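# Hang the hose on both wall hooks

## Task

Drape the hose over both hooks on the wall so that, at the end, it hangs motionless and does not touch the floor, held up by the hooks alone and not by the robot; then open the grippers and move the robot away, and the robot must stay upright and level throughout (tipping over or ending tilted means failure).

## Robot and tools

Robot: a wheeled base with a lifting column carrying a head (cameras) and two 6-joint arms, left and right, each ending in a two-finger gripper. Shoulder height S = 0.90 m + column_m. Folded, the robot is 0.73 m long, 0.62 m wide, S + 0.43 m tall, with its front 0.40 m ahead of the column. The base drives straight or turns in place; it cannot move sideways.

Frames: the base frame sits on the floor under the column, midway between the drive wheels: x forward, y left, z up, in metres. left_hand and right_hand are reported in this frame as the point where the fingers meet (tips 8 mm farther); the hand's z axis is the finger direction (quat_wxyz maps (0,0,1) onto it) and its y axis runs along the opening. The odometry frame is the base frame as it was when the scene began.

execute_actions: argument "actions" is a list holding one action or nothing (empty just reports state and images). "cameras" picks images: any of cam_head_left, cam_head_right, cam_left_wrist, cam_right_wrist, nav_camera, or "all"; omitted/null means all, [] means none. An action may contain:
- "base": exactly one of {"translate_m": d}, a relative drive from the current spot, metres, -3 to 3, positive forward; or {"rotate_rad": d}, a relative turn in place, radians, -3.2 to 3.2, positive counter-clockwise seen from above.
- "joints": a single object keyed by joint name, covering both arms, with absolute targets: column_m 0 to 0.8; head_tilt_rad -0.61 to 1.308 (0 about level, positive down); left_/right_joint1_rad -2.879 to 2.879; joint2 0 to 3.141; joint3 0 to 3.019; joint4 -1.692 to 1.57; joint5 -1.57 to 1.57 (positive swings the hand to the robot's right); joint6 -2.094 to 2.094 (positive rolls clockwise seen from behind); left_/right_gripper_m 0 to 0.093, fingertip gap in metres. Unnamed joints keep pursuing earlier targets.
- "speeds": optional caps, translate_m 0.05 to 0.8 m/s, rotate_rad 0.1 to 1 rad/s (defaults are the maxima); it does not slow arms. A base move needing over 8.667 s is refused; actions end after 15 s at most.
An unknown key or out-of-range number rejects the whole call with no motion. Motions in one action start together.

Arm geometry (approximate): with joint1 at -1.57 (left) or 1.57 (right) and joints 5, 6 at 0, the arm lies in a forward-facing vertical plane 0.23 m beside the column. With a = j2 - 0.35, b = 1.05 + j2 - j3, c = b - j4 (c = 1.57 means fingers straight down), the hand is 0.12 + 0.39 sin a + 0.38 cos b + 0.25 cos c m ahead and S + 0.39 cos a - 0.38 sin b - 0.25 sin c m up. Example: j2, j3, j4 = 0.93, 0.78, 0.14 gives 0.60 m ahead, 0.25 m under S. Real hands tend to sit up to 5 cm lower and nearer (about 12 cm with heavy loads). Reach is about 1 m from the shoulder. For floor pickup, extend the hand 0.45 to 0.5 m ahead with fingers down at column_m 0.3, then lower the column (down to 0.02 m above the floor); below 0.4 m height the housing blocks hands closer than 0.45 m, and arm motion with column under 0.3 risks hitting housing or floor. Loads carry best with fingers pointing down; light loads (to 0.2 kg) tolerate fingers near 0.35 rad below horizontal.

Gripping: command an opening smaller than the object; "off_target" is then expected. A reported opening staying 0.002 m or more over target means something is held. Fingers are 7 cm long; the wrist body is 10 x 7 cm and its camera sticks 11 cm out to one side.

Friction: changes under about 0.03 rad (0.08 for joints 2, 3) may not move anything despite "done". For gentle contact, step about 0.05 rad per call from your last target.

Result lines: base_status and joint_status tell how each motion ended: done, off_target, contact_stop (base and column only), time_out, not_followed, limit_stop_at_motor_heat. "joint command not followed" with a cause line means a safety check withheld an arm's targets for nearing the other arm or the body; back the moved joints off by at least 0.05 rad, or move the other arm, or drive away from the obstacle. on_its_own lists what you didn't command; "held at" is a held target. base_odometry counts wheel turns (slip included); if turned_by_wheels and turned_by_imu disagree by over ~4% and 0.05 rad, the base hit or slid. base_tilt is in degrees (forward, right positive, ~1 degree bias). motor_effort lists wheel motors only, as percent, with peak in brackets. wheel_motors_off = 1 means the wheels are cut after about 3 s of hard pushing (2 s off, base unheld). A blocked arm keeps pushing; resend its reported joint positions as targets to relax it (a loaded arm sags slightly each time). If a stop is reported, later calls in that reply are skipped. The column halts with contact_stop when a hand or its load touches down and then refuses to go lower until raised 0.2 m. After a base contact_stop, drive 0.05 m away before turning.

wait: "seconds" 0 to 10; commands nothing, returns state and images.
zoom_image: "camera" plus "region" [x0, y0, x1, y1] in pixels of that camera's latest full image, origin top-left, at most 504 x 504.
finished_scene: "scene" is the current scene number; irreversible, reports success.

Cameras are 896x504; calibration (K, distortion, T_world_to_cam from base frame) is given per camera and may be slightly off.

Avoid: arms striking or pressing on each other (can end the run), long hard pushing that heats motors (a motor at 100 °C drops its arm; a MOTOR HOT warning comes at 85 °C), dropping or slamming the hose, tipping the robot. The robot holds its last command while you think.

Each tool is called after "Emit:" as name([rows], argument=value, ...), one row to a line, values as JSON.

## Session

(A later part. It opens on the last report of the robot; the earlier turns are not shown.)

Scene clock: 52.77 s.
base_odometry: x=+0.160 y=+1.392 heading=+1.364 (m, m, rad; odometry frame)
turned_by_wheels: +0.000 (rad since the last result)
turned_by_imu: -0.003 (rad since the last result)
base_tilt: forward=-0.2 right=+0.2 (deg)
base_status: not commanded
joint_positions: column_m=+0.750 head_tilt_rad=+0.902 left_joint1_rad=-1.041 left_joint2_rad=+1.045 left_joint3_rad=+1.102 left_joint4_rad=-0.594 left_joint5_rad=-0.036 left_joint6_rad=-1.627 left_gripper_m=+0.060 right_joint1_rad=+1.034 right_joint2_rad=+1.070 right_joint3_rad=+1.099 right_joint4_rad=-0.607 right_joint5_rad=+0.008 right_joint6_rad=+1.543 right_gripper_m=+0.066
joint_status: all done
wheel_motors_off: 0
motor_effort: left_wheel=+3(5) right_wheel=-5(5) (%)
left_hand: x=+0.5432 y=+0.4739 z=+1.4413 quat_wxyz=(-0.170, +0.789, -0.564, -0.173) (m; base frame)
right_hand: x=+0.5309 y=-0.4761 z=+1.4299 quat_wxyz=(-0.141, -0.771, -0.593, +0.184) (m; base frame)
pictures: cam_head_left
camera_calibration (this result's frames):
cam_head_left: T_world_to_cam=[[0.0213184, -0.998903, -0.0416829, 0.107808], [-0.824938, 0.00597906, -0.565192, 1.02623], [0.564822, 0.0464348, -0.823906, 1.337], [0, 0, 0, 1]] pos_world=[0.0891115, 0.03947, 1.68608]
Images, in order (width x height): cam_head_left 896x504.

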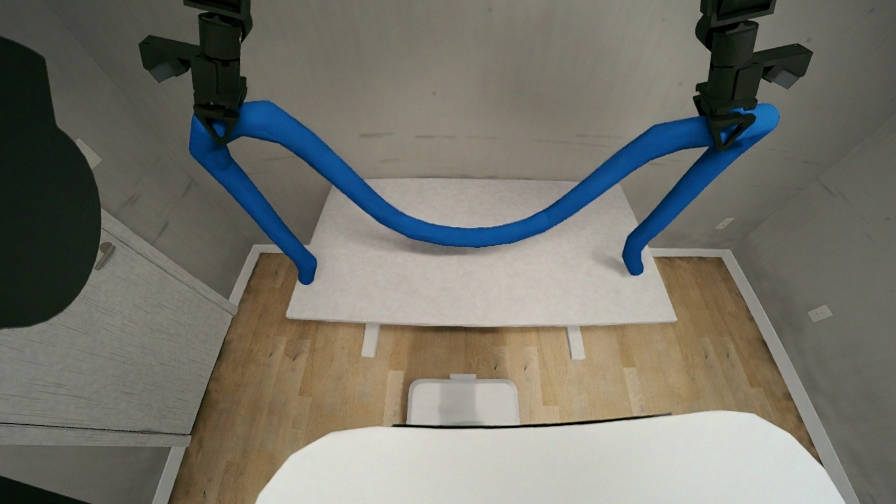

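Emit:
execute_actions([
  {"base":{"translate_m":-1.55},"speeds":{"translate_m":0.5},"joints":{"head_tilt_rad":0.6}},
], cameras=[])

Emit:
execute_actions([
  {"base":{"rotate_rad":-1.64},"speeds":{"rotate_rad":0.6},"joints":{"column_m":0.62}},
], cameras=["cam_head_left","nav_camera"])

Scene clock: 63.37 s.
base_odometry: x=-0.159 y=-0.125 heading=+1.363 (m, m, rad; odometry frame)
turned_by_wheels: -0.001 (rad since the last result)
turned_by_imu: -0.004 (rad since the last result)
base_tilt: forward=-0.3 right=+0.1 (deg)
base_status: done
joint_positions: column_m=+0.750 head_tilt_rad=+0.617 left_joint1_rad=-1.044 left_joint2_rad=+1.049 left_joint3_rad=+1.094 left_joint4_rad=-0.594 left_joint5_rad=-0.035 left_joint6_rad=-1.627 left_gripper_m=+0.060 right_joint1_rad=+1.036 right_joint2_rad=+1.073 right_joint3_rad=+1.094 right_joint4_rad=-0.607 right_joint5_rad=+0.007 right_joint6_rad=+1.543 right_gripper_m=+0.066
joint_status: all done
wheel_motors_off: 0
motor_effort: left_wheel=-1(56) right_wheel=+1(69) (%)
left_hand: x=+0.5380 y=+0.4729 z=+1.4376 quat_wxyz=(-0.165, +0.790, -0.564, -0.176) (m; base frame)
right_hand: x=+0.5275 y=-0.4750 z=+1.4271 quat_wxyz=(-0.137, -0.771, -0.593, +0.185) (m; base frame)
pictures: none
No camera images: the call's "cameras" was empty. Leave "cameras" out to get every camera's image.

Scene clock: 67.03 s.
base_odometry: x=-0.159 y=-0.125 heading=-0.277 (m, m, rad; odometry frame)
turned_by_wheels: -1.640 (rad since the last result)
turned_by_imu: -1.599 (rad since the last result)
base_tilt: forward=-0.2 right=+0.2 (deg)
base_status: done
joint_positions: column_m=+0.620 head_tilt_rad=+0.617 left_joint1_rad=-1.049 left_joint2_rad=+1.049 left_joint3_rad=+1.094 left_joint4_rad=-0.594 left_joint5_rad=-0.033 left_joint6_rad=-1.627 left_gripper_m=+0.060 right_joint1_rad=+1.040 right_joint2_rad=+1.075 right_joint3_rad=+1.094 right_joint4_rad=-0.607 right_joint5_rad=+0.007 right_joint6_rad=+1.543 right_gripper_m=+0.066
joint_status: all done
wheel_motors_off: 0
motor_effort: left_wheel=+0(54) right_wheel=-1(51) (%)
left_hand: x=+0.5385 y=+0.4706 z=+1.3062 quat_wxyz=(-0.163, +0.790, -0.565, -0.174) (m; base frame)
right_hand: x=+0.5275 y=-0.4734 z=+1.2955 quat_wxyz=(-0.135, -0.771, -0.594, +0.184) (m; base frame)
pictures: cam_head_left, nav_camera
camera_calibration (this result's frames):
cam_head_left: T_world_to_cam=[[0.0321681, -0.998903, -0.0340169, 0.0895391], [-0.632976, 0.00597906, -0.774149, 1.27881], [0.773503, 0.0464348, -0.632089, 0.91149], [0, 0, 0, 1]] pos_world=[0.101534, 0.03947, 1.56918]
Images, in order (width x height): cam_head_left 896x504, nav_camera 896x504.

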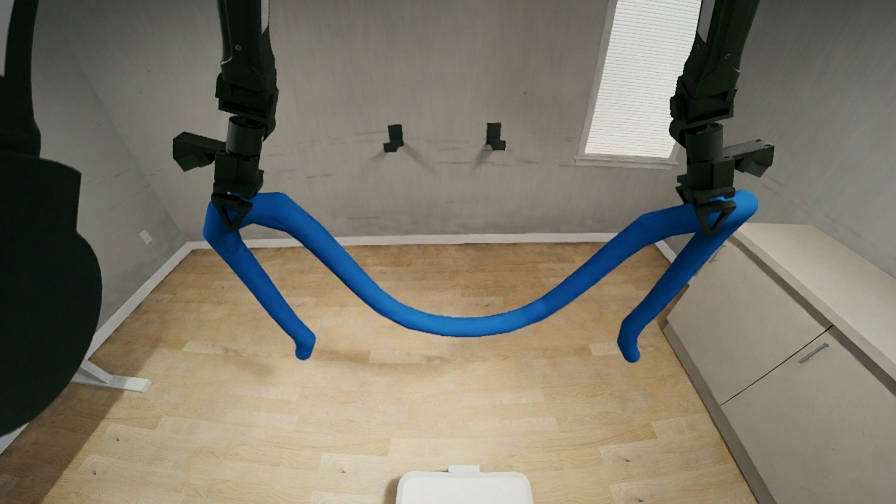

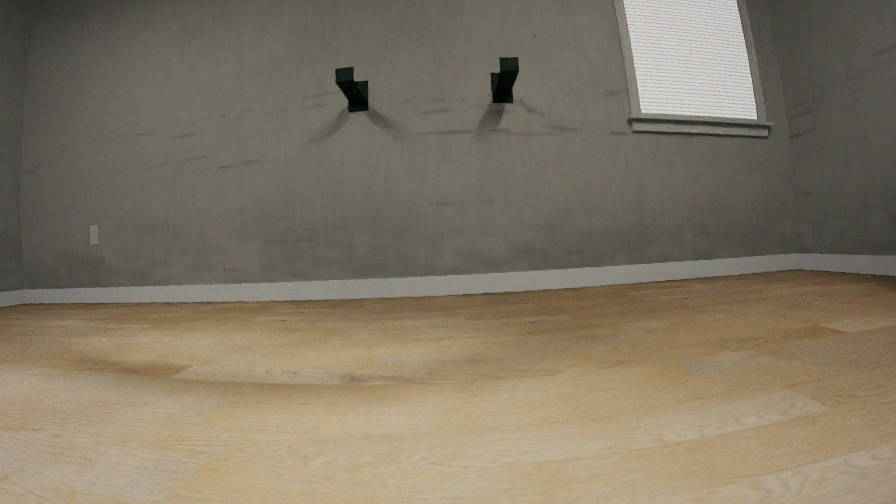

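Emit:
execute_actions([
  {"base":{"rotate_rad":0.06}},
], cameras=[])

Emit:
execute_actions([
  {"base":{"translate_m":1.1},"speeds":{"translate_m":0.5},"joints":{"head_tilt_rad":0.9}},
], cameras=["cam_head_left"])

Scene clock: 70.97 s.
base_odometry: x=-0.159 y=-0.125 heading=-0.217 (m, m, rad; odometry frame)
turned_by_wheels: +0.060 (rad since the last result)
turned_by_imu: +0.058 (rad since the last result)
base_tilt: forward=-0.2 right=+0.1 (deg)
base_status: done
joint_positions: column_m=+0.620 head_tilt_rad=+0.617 left_joint1_rad=-1.049 left_joint2_rad=+1.051 left_joint3_rad=+1.094 left_joint4_rad=-0.594 left_joint5_rad=-0.033 left_joint6_rad=-1.627 left_gripper_m=+0.060 right_joint1_rad=+1.040 right_joint2_rad=+1.076 right_joint3_rad=+1.094 right_joint4_rad=-0.607 right_joint5_rad=+0.007 right_joint6_rad=+1.543 right_gripper_m=+0.066
joint_status: not commanded
wheel_motors_off: 0
motor_effort: left_wheel=-2(23) right_wheel=+1(23) (%)
left_hand: x=+0.5382 y=+0.4706 z=+1.3056 quat_wxyz=(-0.162, +0.790, -0.565, -0.174) (m; base frame)
right_hand: x=+0.5273 y=-0.4735 z=+1.2952 quat_wxyz=(-0.135, -0.771, -0.594, +0.184) (m; base frame)
pictures: none
No camera images: the call's "cameras" was empty. Leave "cameras" out to get every camera's image.

Scene clock: 74.90 s.
base_odometry: x=+0.915 y=-0.362 heading=-0.218 (m, m, rad; odometry frame)
turned_by_wheels: -0.001 (rad since the last result)
turned_by_imu: -0.002 (rad since the last result)
base_tilt: forward=-0.3 right=+0.1 (deg)
base_status: done
joint_positions: column_m=+0.620 head_tilt_rad=+0.901 left_joint1_rad=-1.049 left_joint2_rad=+1.051 left_joint3_rad=+1.093 left_joint4_rad=-0.594 left_joint5_rad=-0.033 left_joint6_rad=-1.627 left_gripper_m=+0.060 right_joint1_rad=+1.040 right_joint2_rad=+1.076 right_joint3_rad=+1.093 right_joint4_rad=-0.607 right_joint5_rad=+0.006 right_joint6_rad=+1.543 right_gripper_m=+0.066
joint_status: all done
wheel_motors_off: 0
motor_effort: left_wheel=-2(45) right_wheel=+1(64) (%)
left_hand: x=+0.5372 y=+0.4705 z=+1.3051 quat_wxyz=(-0.161, +0.790, -0.565, -0.175) (m; base frame)
right_hand: x=+0.5264 y=-0.4733 z=+1.2948 quat_wxyz=(-0.134, -0.771, -0.594, +0.185) (m; base frame)
pictures: cam_head_left
camera_calibration (this result's frames):
cam_head_left: T_world_to_cam=[[0.0213349, -0.998903, -0.0416745, 0.102379], [-0.824714, 0.00597906, -0.565519, 0.953332], [0.565148, 0.0464348, -0.823682, 1.22961], [0, 0, 0, 1]] pos_world=[0.0891312, 0.03947, 1.5562]
Images, in order (width x height): cam_head_left 896x504.

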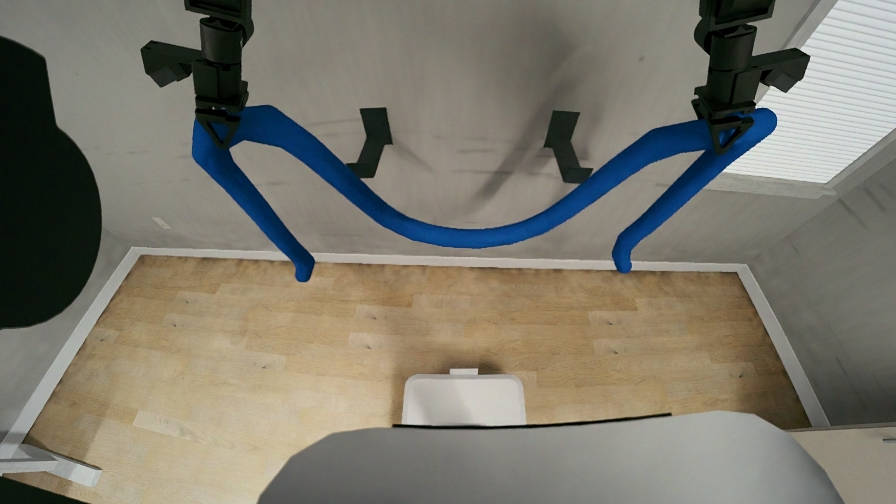

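Emit:
execute_actions([
  {"base":{"translate_m":0.35},"speeds":{"translate_m":0.2}},
], cameras=["cam_head_left"])

Emit:
execute_actions([
  {"joints":{"column_m":0.4,"left_gripper_m":0.02,"right_gripper_m":0.02}},
], cameras=["cam_head_left"])

Scene clock: 81.23 s.
base_odometry: x=+1.257 y=-0.438 heading=-0.220 (m, m, rad; odometry frame)
turned_by_wheels: -0.001 (rad since the last result)
turned_by_imu: -0.003 (rad since the last result)
base_tilt: forward=-0.2 right=+0.1 (deg)
base_status: done
joint_positions: column_m=+0.620 head_tilt_rad=+0.902 left_joint1_rad=-1.049 left_joint2_rad=+1.051 left_joint3_rad=+1.092 left_joint4_rad=-0.594 left_joint5_rad=-0.033 left_joint6_rad=-1.627 left_gripper_m=+0.060 right_joint1_rad=+1.040 right_joint2_rad=+1.076 right_joint3_rad=+1.091 right_joint4_rad=-0.607 right_joint5_rad=+0.007 right_joint6_rad=+1.543 right_gripper_m=+0.066
joint_status: not commanded
wheel_motors_off: 0
motor_effort: left_wheel=-2(39) right_wheel=+2(39) (%)
left_hand: x=+0.5368 y=+0.4705 z=+1.3050 quat_wxyz=(-0.161, +0.790, -0.565, -0.175) (m; base frame)
right_hand: x=+0.5257 y=-0.4734 z=+1.2945 quat_wxyz=(-0.133, -0.771, -0.594, +0.185) (m; base frame)
pictures: cam_head_left
camera_calibration (this result's frames):
cam_head_left: T_world_to_cam=[[0.0213257, -0.998903, -0.0416792, 0.102387], [-0.824839, 0.00597906, -0.565337, 0.953046], [0.564966, 0.0464348, -0.823807, 1.22982], [0, 0, 0, 1]] pos_world=[0.0891202, 0.03947, 1.55619]
Images, in order (width x height): cam_head_left 896x504.

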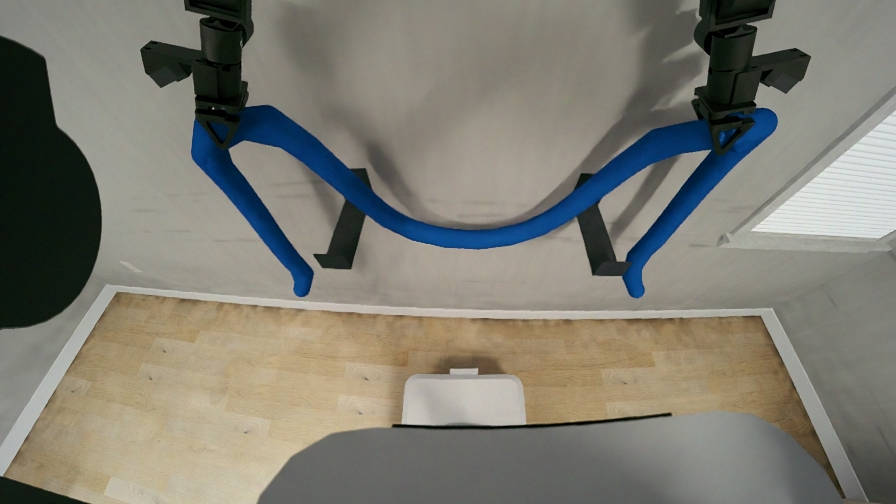

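Scene clock: 84.63 s.
base_odometry: x=+1.257 y=-0.438 heading=-0.220 (m, m, rad; odometry frame)
turned_by_wheels: +0.000 (rad since the last result)
turned_by_imu: -0.001 (rad since the last result)
base_tilt: forward=-0.2 right=+0.1 (deg)
base_status: not commanded
joint_positions: column_m=+0.400 head_tilt_rad=+0.902 left_joint1_rad=-1.049 left_joint2_rad=+1.051 left_joint3_rad=+1.092 left_joint4_rad=-0.594 left_joint5_rad=-0.033 left_joint6_rad=-1.627 left_gripper_m=+0.059 right_joint1_rad=+1.040 right_joint2_rad=+1.076 right_joint3_rad=+1.091 right_joint4_rad=-0.607 right_joint5_rad=+0.005 right_joint6_rad=+1.543 right_gripper_m=+0.066
joint_status: left_gripper_m off_target (ended at +0.059, target +0.020); right_gripper_m off_target (ended at +0.066, target +0.020); the others done
wheel_motors_off: 0
motor_effort: left_wheel=-3(1) right_wheel=+2(2) (%)
left_hand: x=+0.5368 y=+0.4704 z=+1.0850 quat_wxyz=(-0.161, +0.790, -0.565, -0.175) (m; base frame)
right_hand: x=+0.5257 y=-0.4731 z=+1.0744 quat_wxyz=(-0.133, -0.771, -0.594, +0.185) (m; base frame)
pictures: cam_head_left
camera_calibration (this result's frames):
cam_head_left: T_world_to_cam=[[0.0213257, -0.998903, -0.0416792, 0.0932186], [-0.824839, 0.00597906, -0.565337, 0.828686], [0.564966, 0.0464348, -0.823807, 1.0486], [0, 0, 0, 1]] pos_world=[0.0891202, 0.03947, 1.33622]
Images, in order (width x height): cam_head_left 896x504.

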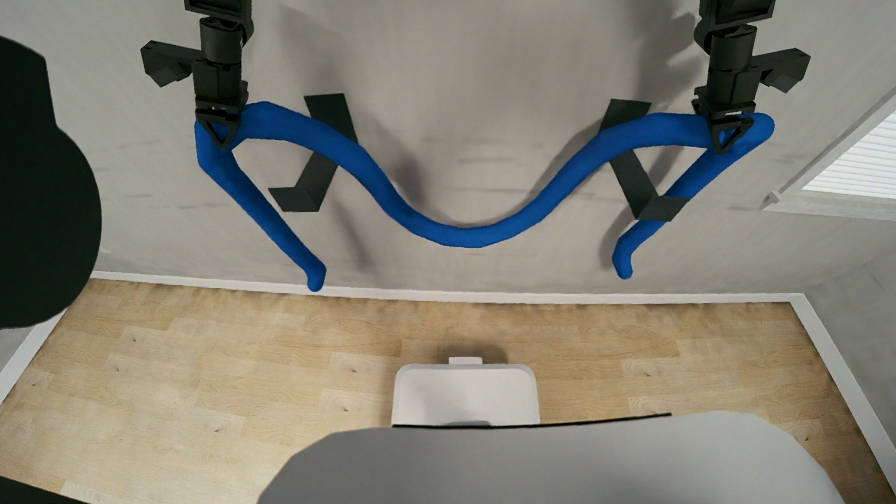

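Emit:
execute_actions([
  {"joints":{"column_m":0.32,"left_joint1_rad":-1.11,"right_joint1_rad":1.1}},
], cameras=["cam_head_left"])

Emit:
execute_actions([
  {"joints":{"left_gripper_m":0.093,"right_gripper_m":0.093}},
], cameras=[])

Emit:
execute_actions([
  {"joints":{"column_m":0.44}},
], cameras=["cam_head_left"])

Scene clock: 89.20 s.
base_odometry: x=+1.257 y=-0.438 heading=-0.220 (m, m, rad; odometry frame)
turned_by_wheels: +0.000 (rad since the last result)
turned_by_imu: -0.001 (rad since the last result)
base_tilt: forward=-0.2 right=+0.1 (deg)
base_status: not commanded
joint_positions: column_m=+0.320 head_tilt_rad=+0.902 left_joint1_rad=-1.123 left_joint2_rad=+1.050 left_joint3_rad=+1.092 left_joint4_rad=-0.594 left_joint5_rad=-0.030 left_joint6_rad=-1.627 left_gripper_m=+0.059 right_joint1_rad=+1.114 right_joint2_rad=+1.071 right_joint3_rad=+1.091 right_joint4_rad=-0.607 right_joint5_rad=+0.004 right_joint6_rad=+1.543 right_gripper_m=+0.064
joint_status: all done
wheel_motors_off: 0
motor_effort: left_wheel=-2(2) right_wheel=+2(2) (%)
left_hand: x=+0.5456 y=+0.4387 z=+0.9904 quat_wxyz=(-0.139, +0.784, -0.585, -0.153) (m; base frame)
right_hand: x=+0.5360 y=-0.4406 z=+0.9816 quat_wxyz=(-0.113, -0.764, -0.615, +0.161) (m; base frame)
pictures: cam_head_left
camera_calibration (this result's frames):
cam_head_left: T_world_to_cam=[[0.0213257, -0.998903, -0.0416792, 0.0898835], [-0.824839, 0.00597906, -0.565337, 0.783449], [0.564966, 0.0464348, -0.823807, 0.982683], [0, 0, 0, 1]] pos_world=[0.0891202, 0.03947, 1.2562]
Images, in order (width x height): cam_head_left 896x504.

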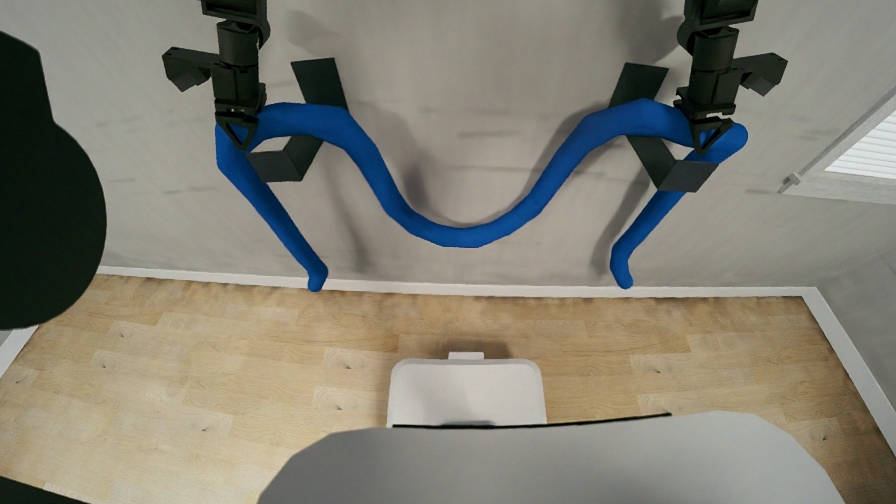

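Scene clock: 89.97 s.
base_odometry: x=+1.257 y=-0.438 heading=-0.220 (m, m, rad; odometry frame)
turned_by_wheels: +0.000 (rad since the last result)
turned_by_imu: +0.000 (rad since the last result)
base_tilt: forward=-0.3 right=+0.1 (deg)
base_status: not commanded
joint_positions: column_m=+0.320 head_tilt_rad=+0.902 left_joint1_rad=-1.119 left_joint2_rad=+1.047 left_joint3_rad=+1.097 left_joint4_rad=-0.594 left_joint5_rad=-0.044 left_joint6_rad=-1.635 left_gripper_m=+0.093 right_joint1_rad=+1.113 right_joint2_rad=+1.064 right_joint3_rad=+1.100 right_joint4_rad=-0.606 right_joint5_rad=+0.019 right_joint6_rad=+1.561 right_gripper_m=+0.093
joint_status: all done
wheel_motors_off: 0
motor_effort: left_wheel=-2(1) right_wheel=+2(2) (%)
left_hand: x=+0.5482 y=+0.4424 z=+0.9943 quat_wxyz=(-0.148, +0.785, -0.580, -0.156) (m; base frame)
right_hand: x=+0.5423 y=-0.4431 z=+0.9873 quat_wxyz=(-0.126, -0.767, -0.608, +0.161) (m; base frame)
pictures: none
No camera images: the call's "cameras" was empty. Leave "cameras" out to get every camera's image.

Scene clock: 92.10 s.
base_odometry: x=+1.257 y=-0.438 heading=-0.220 (m, m, rad; odometry frame)
turned_by_wheels: +0.000 (rad since the last result)
turned_by_imu: -0.001 (rad since the last result)
base_tilt: forward=-0.3 right=+0.2 (deg)
base_status: not commanded
joint_positions: column_m=+0.440 head_tilt_rad=+0.902 left_joint1_rad=-1.119 left_joint2_rad=+1.044 left_joint3_rad=+1.097 left_joint4_rad=-0.594 left_joint5_rad=-0.044 left_joint6_rad=-1.635 left_gripper_m=+0.093 right_joint1_rad=+1.113 right_joint2_rad=+1.063 right_joint3_rad=+1.100 right_joint4_rad=-0.606 right_joint5_rad=+0.019 right_joint6_rad=+1.561 right_gripper_m=+0.093
joint_status: all done
wheel_motors_off: 0
motor_effort: left_wheel=-2(3) right_wheel=+2(3) (%)
left_hand: x=+0.5492 y=+0.4420 z=+1.1157 quat_wxyz=(-0.149, +0.785, -0.581, -0.155) (m; base frame)
right_hand: x=+0.5427 y=-0.4430 z=+1.1077 quat_wxyz=(-0.126, -0.767, -0.608, +0.161) (m; base frame)
pictures: cam_head_left
camera_calibration (this result's frames):
cam_head_left: T_world_to_cam=[[0.0213257, -0.998903, -0.0416792, 0.0948811], [-0.824839, 0.00597906, -0.565337, 0.851236], [0.564966, 0.0464348, -0.823807, 1.08146], [0, 0, 0, 1]] pos_world=[0.0891202, 0.03947, 1.3761]
Images, in order (width x height): cam_head_left 896x504.

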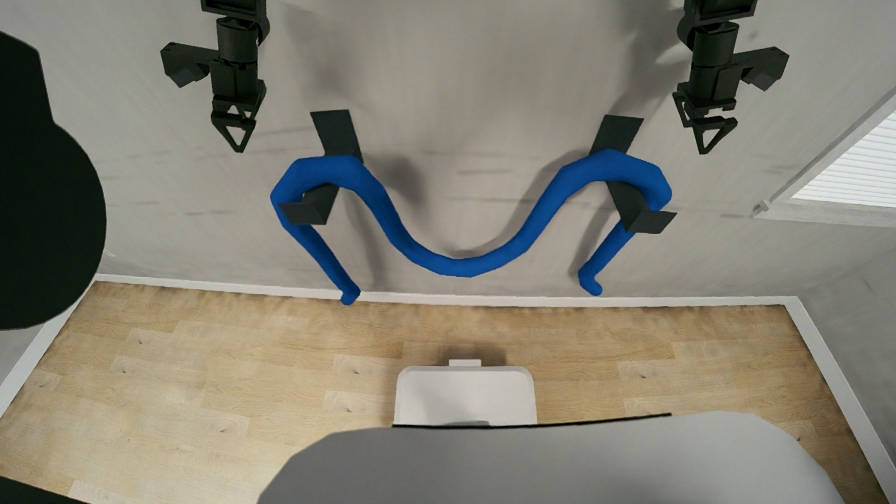

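Emit:
execute_actions([
  {"base":{"translate_m":-0.8}},
], cameras=[])

Emit:
wait(seconds=8)

Scene clock: 97.67 s.
base_odometry: x=+0.476 y=-0.264 heading=-0.221 (m, m, rad; odometry frame)
turned_by_wheels: -0.001 (rad since the last result)
turned_by_imu: -0.003 (rad since the last result)
base_tilt: forward=-0.2 right=+0.2 (deg)
base_status: done
joint_positions: column_m=+0.440 head_tilt_rad=+0.902 left_joint1_rad=-1.117 left_joint2_rad=+1.042 left_joint3_rad=+1.103 left_joint4_rad=-0.594 left_joint5_rad=-0.045 left_joint6_rad=-1.636 left_gripper_m=+0.093 right_joint1_rad=+1.113 right_joint2_rad=+1.061 right_joint3_rad=+1.103 right_joint4_rad=-0.606 right_joint5_rad=+0.020 right_joint6_rad=+1.562 right_gripper_m=+0.093
joint_status: not commanded
wheel_motors_off: 0
motor_effort: left_wheel=-3(59) right_wheel=+1(55) (%)
left_hand: x=+0.5528 y=+0.4429 z=+1.1183 quat_wxyz=(-0.153, +0.785, -0.580, -0.153) (m; base frame)
right_hand: x=+0.5449 y=-0.4430 z=+1.1092 quat_wxyz=(-0.128, -0.767, -0.608, +0.159) (m; base frame)
pictures: none
No camera images: the call's "cameras" was empty. Leave "cameras" out to get every camera's image.

Scene clock: 105.67 s.
base_odometry: x=+0.476 y=-0.264 heading=-0.221 (m, m, rad; odometry frame)
turned_by_wheels: +0.000 (rad since the last result)
turned_by_imu: -0.002 (rad since the last result)
base_tilt: forward=-0.3 right=+0.2 (deg)
base_status: done
joint_positions: column_m=+0.440 head_tilt_rad=+0.902 left_joint1_rad=-1.117 left_joint2_rad=+1.042 left_joint3_rad=+1.103 left_joint4_rad=-0.594 left_joint5_rad=-0.045 left_joint6_rad=-1.636 left_gripper_m=+0.093 right_joint1_rad=+1.113 right_joint2_rad=+1.061 right_joint3_rad=+1.103 right_joint4_rad=-0.606 right_joint5_rad=+0.020 right_joint6_rad=+1.562 right_gripper_m=+0.093
joint_status: not commanded
wheel_motors_off: 0
motor_effort: left_wheel=-2(59) right_wheel=+1(55) (%)
left_hand: x=+0.5528 y=+0.4429 z=+1.1183 quat_wxyz=(-0.153, +0.785, -0.580, -0.153) (m; base frame)
right_hand: x=+0.5449 y=-0.4430 z=+1.1092 quat_wxyz=(-0.128, -0.767, -0.608, +0.159) (m; base frame)
wait: 8.00 s; at rest by 0.27 s
pictures: cam_head_left, cam_head_right, cam_left_wrist, cam_right_wrist, nav_camera
camera_calibration (this result's frames):
cam_head_left: T_world_to_cam=[[0.0213096, -0.998903, -0.0416874, 0.0948936], [-0.825056, 0.00597906, -0.565019, 0.850794], [0.564648, 0.0464348, -0.824024, 1.08179], [0, 0, 0, 1]] pos_world=[0.089101, 0.03947, 1.37609]
cam_head_right: T_world_to_cam=[[0.0159132, -0.999812, -0.0111085, -0.0442281], [-0.820975, -0.00672352, -0.570925, 0.8537], [0.570743, 0.018205, -0.820927, 1.07347], [0, 0, 0, 1]] pos_world=[0.0888929, -0.0580225, 1.36815]
cam_left_wrist: T_world_to_cam=[[0.958313, 0.279483, 0.0593829, -0.720963], [0.263367, -0.944635, 0.19571, 0.0594875], [0.110793, -0.171912, -0.978862, 1.23227], [0, 0, 0, 1]] pos_world=[0.538714, 0.469533, 1.23739]
cam_right_wrist: T_world_to_cam=[[-0.971656, 0.236269, 0.00782613, 0.627071], [0.232687, 0.95003, 0.208087, 0.0712687], [0.0417296, 0.20401, -0.978079, 1.27893], [0, 0, 0, 1]] pos_world=[0.539345, -0.476779, 1.23115]
Images, in order (width x height): cam_head_left 896x504, cam_head_right 896x504, cam_left_wrist 896x504, cam_right_wrist 896x504, nav_camera 896x504.

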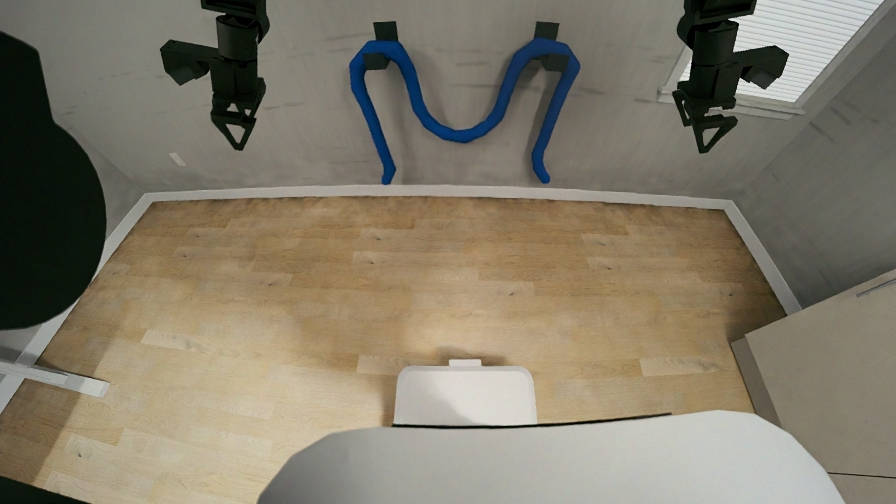

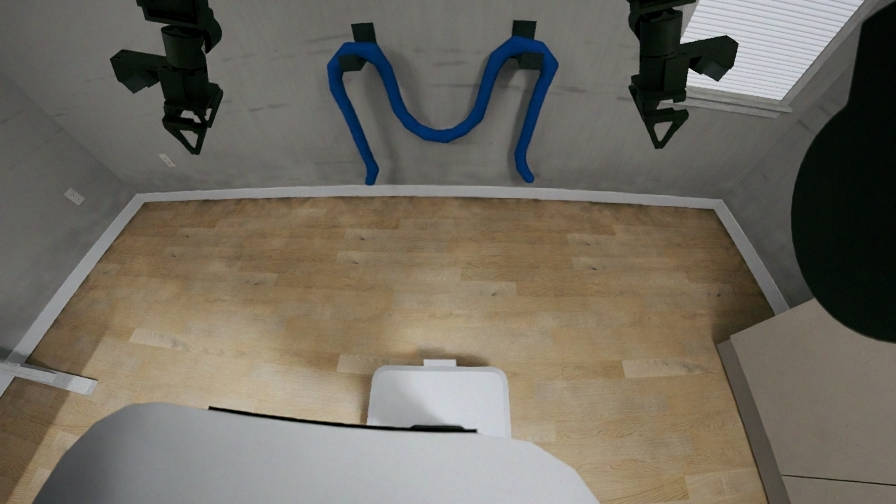

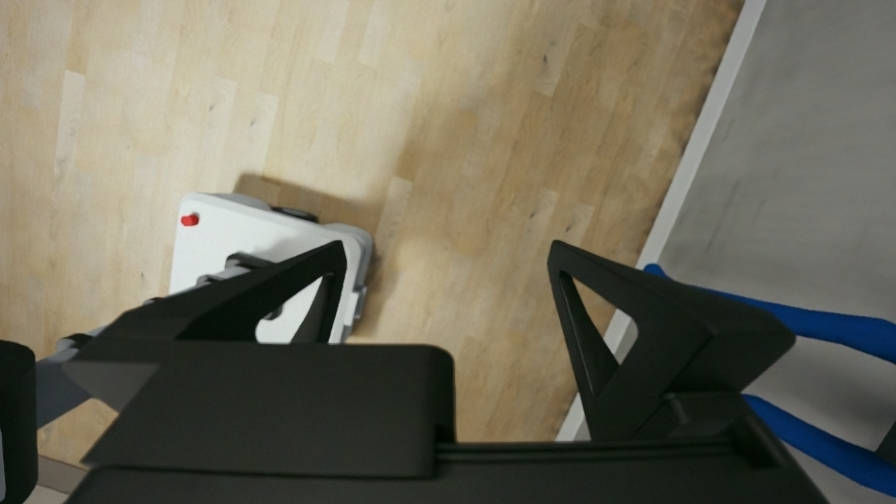

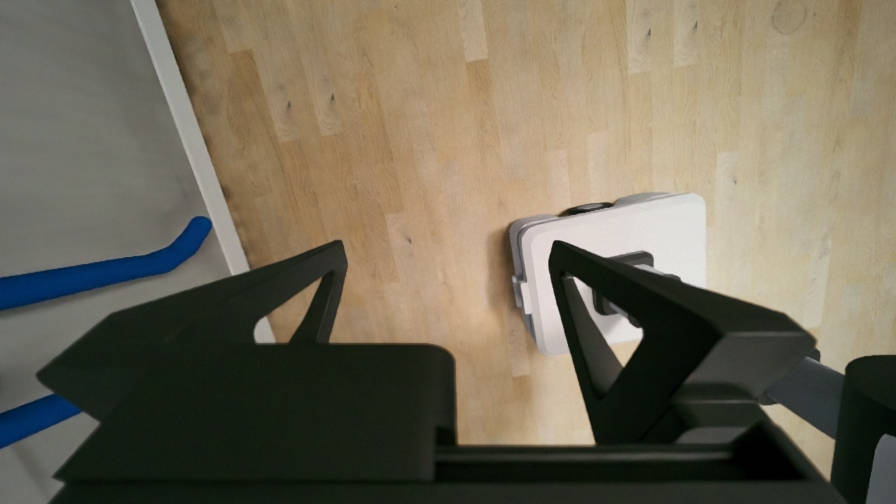

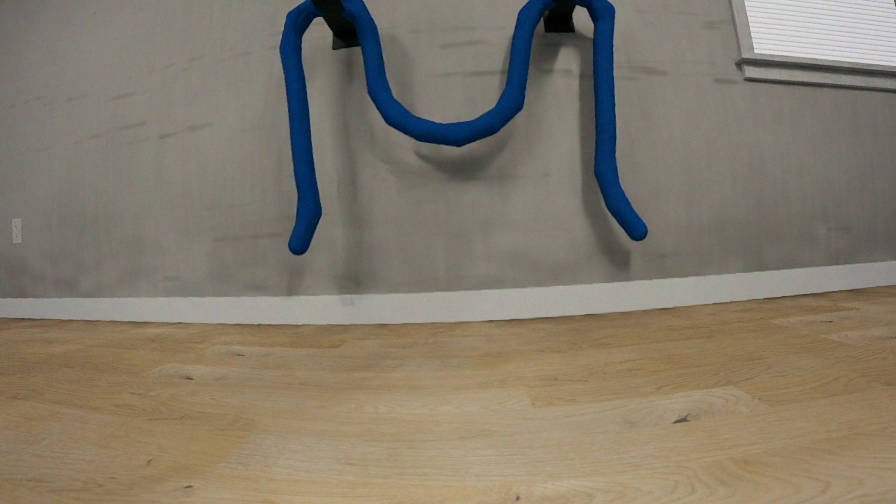

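Emit:
finished_scene(scene=2)

The scene is finished: the task was done.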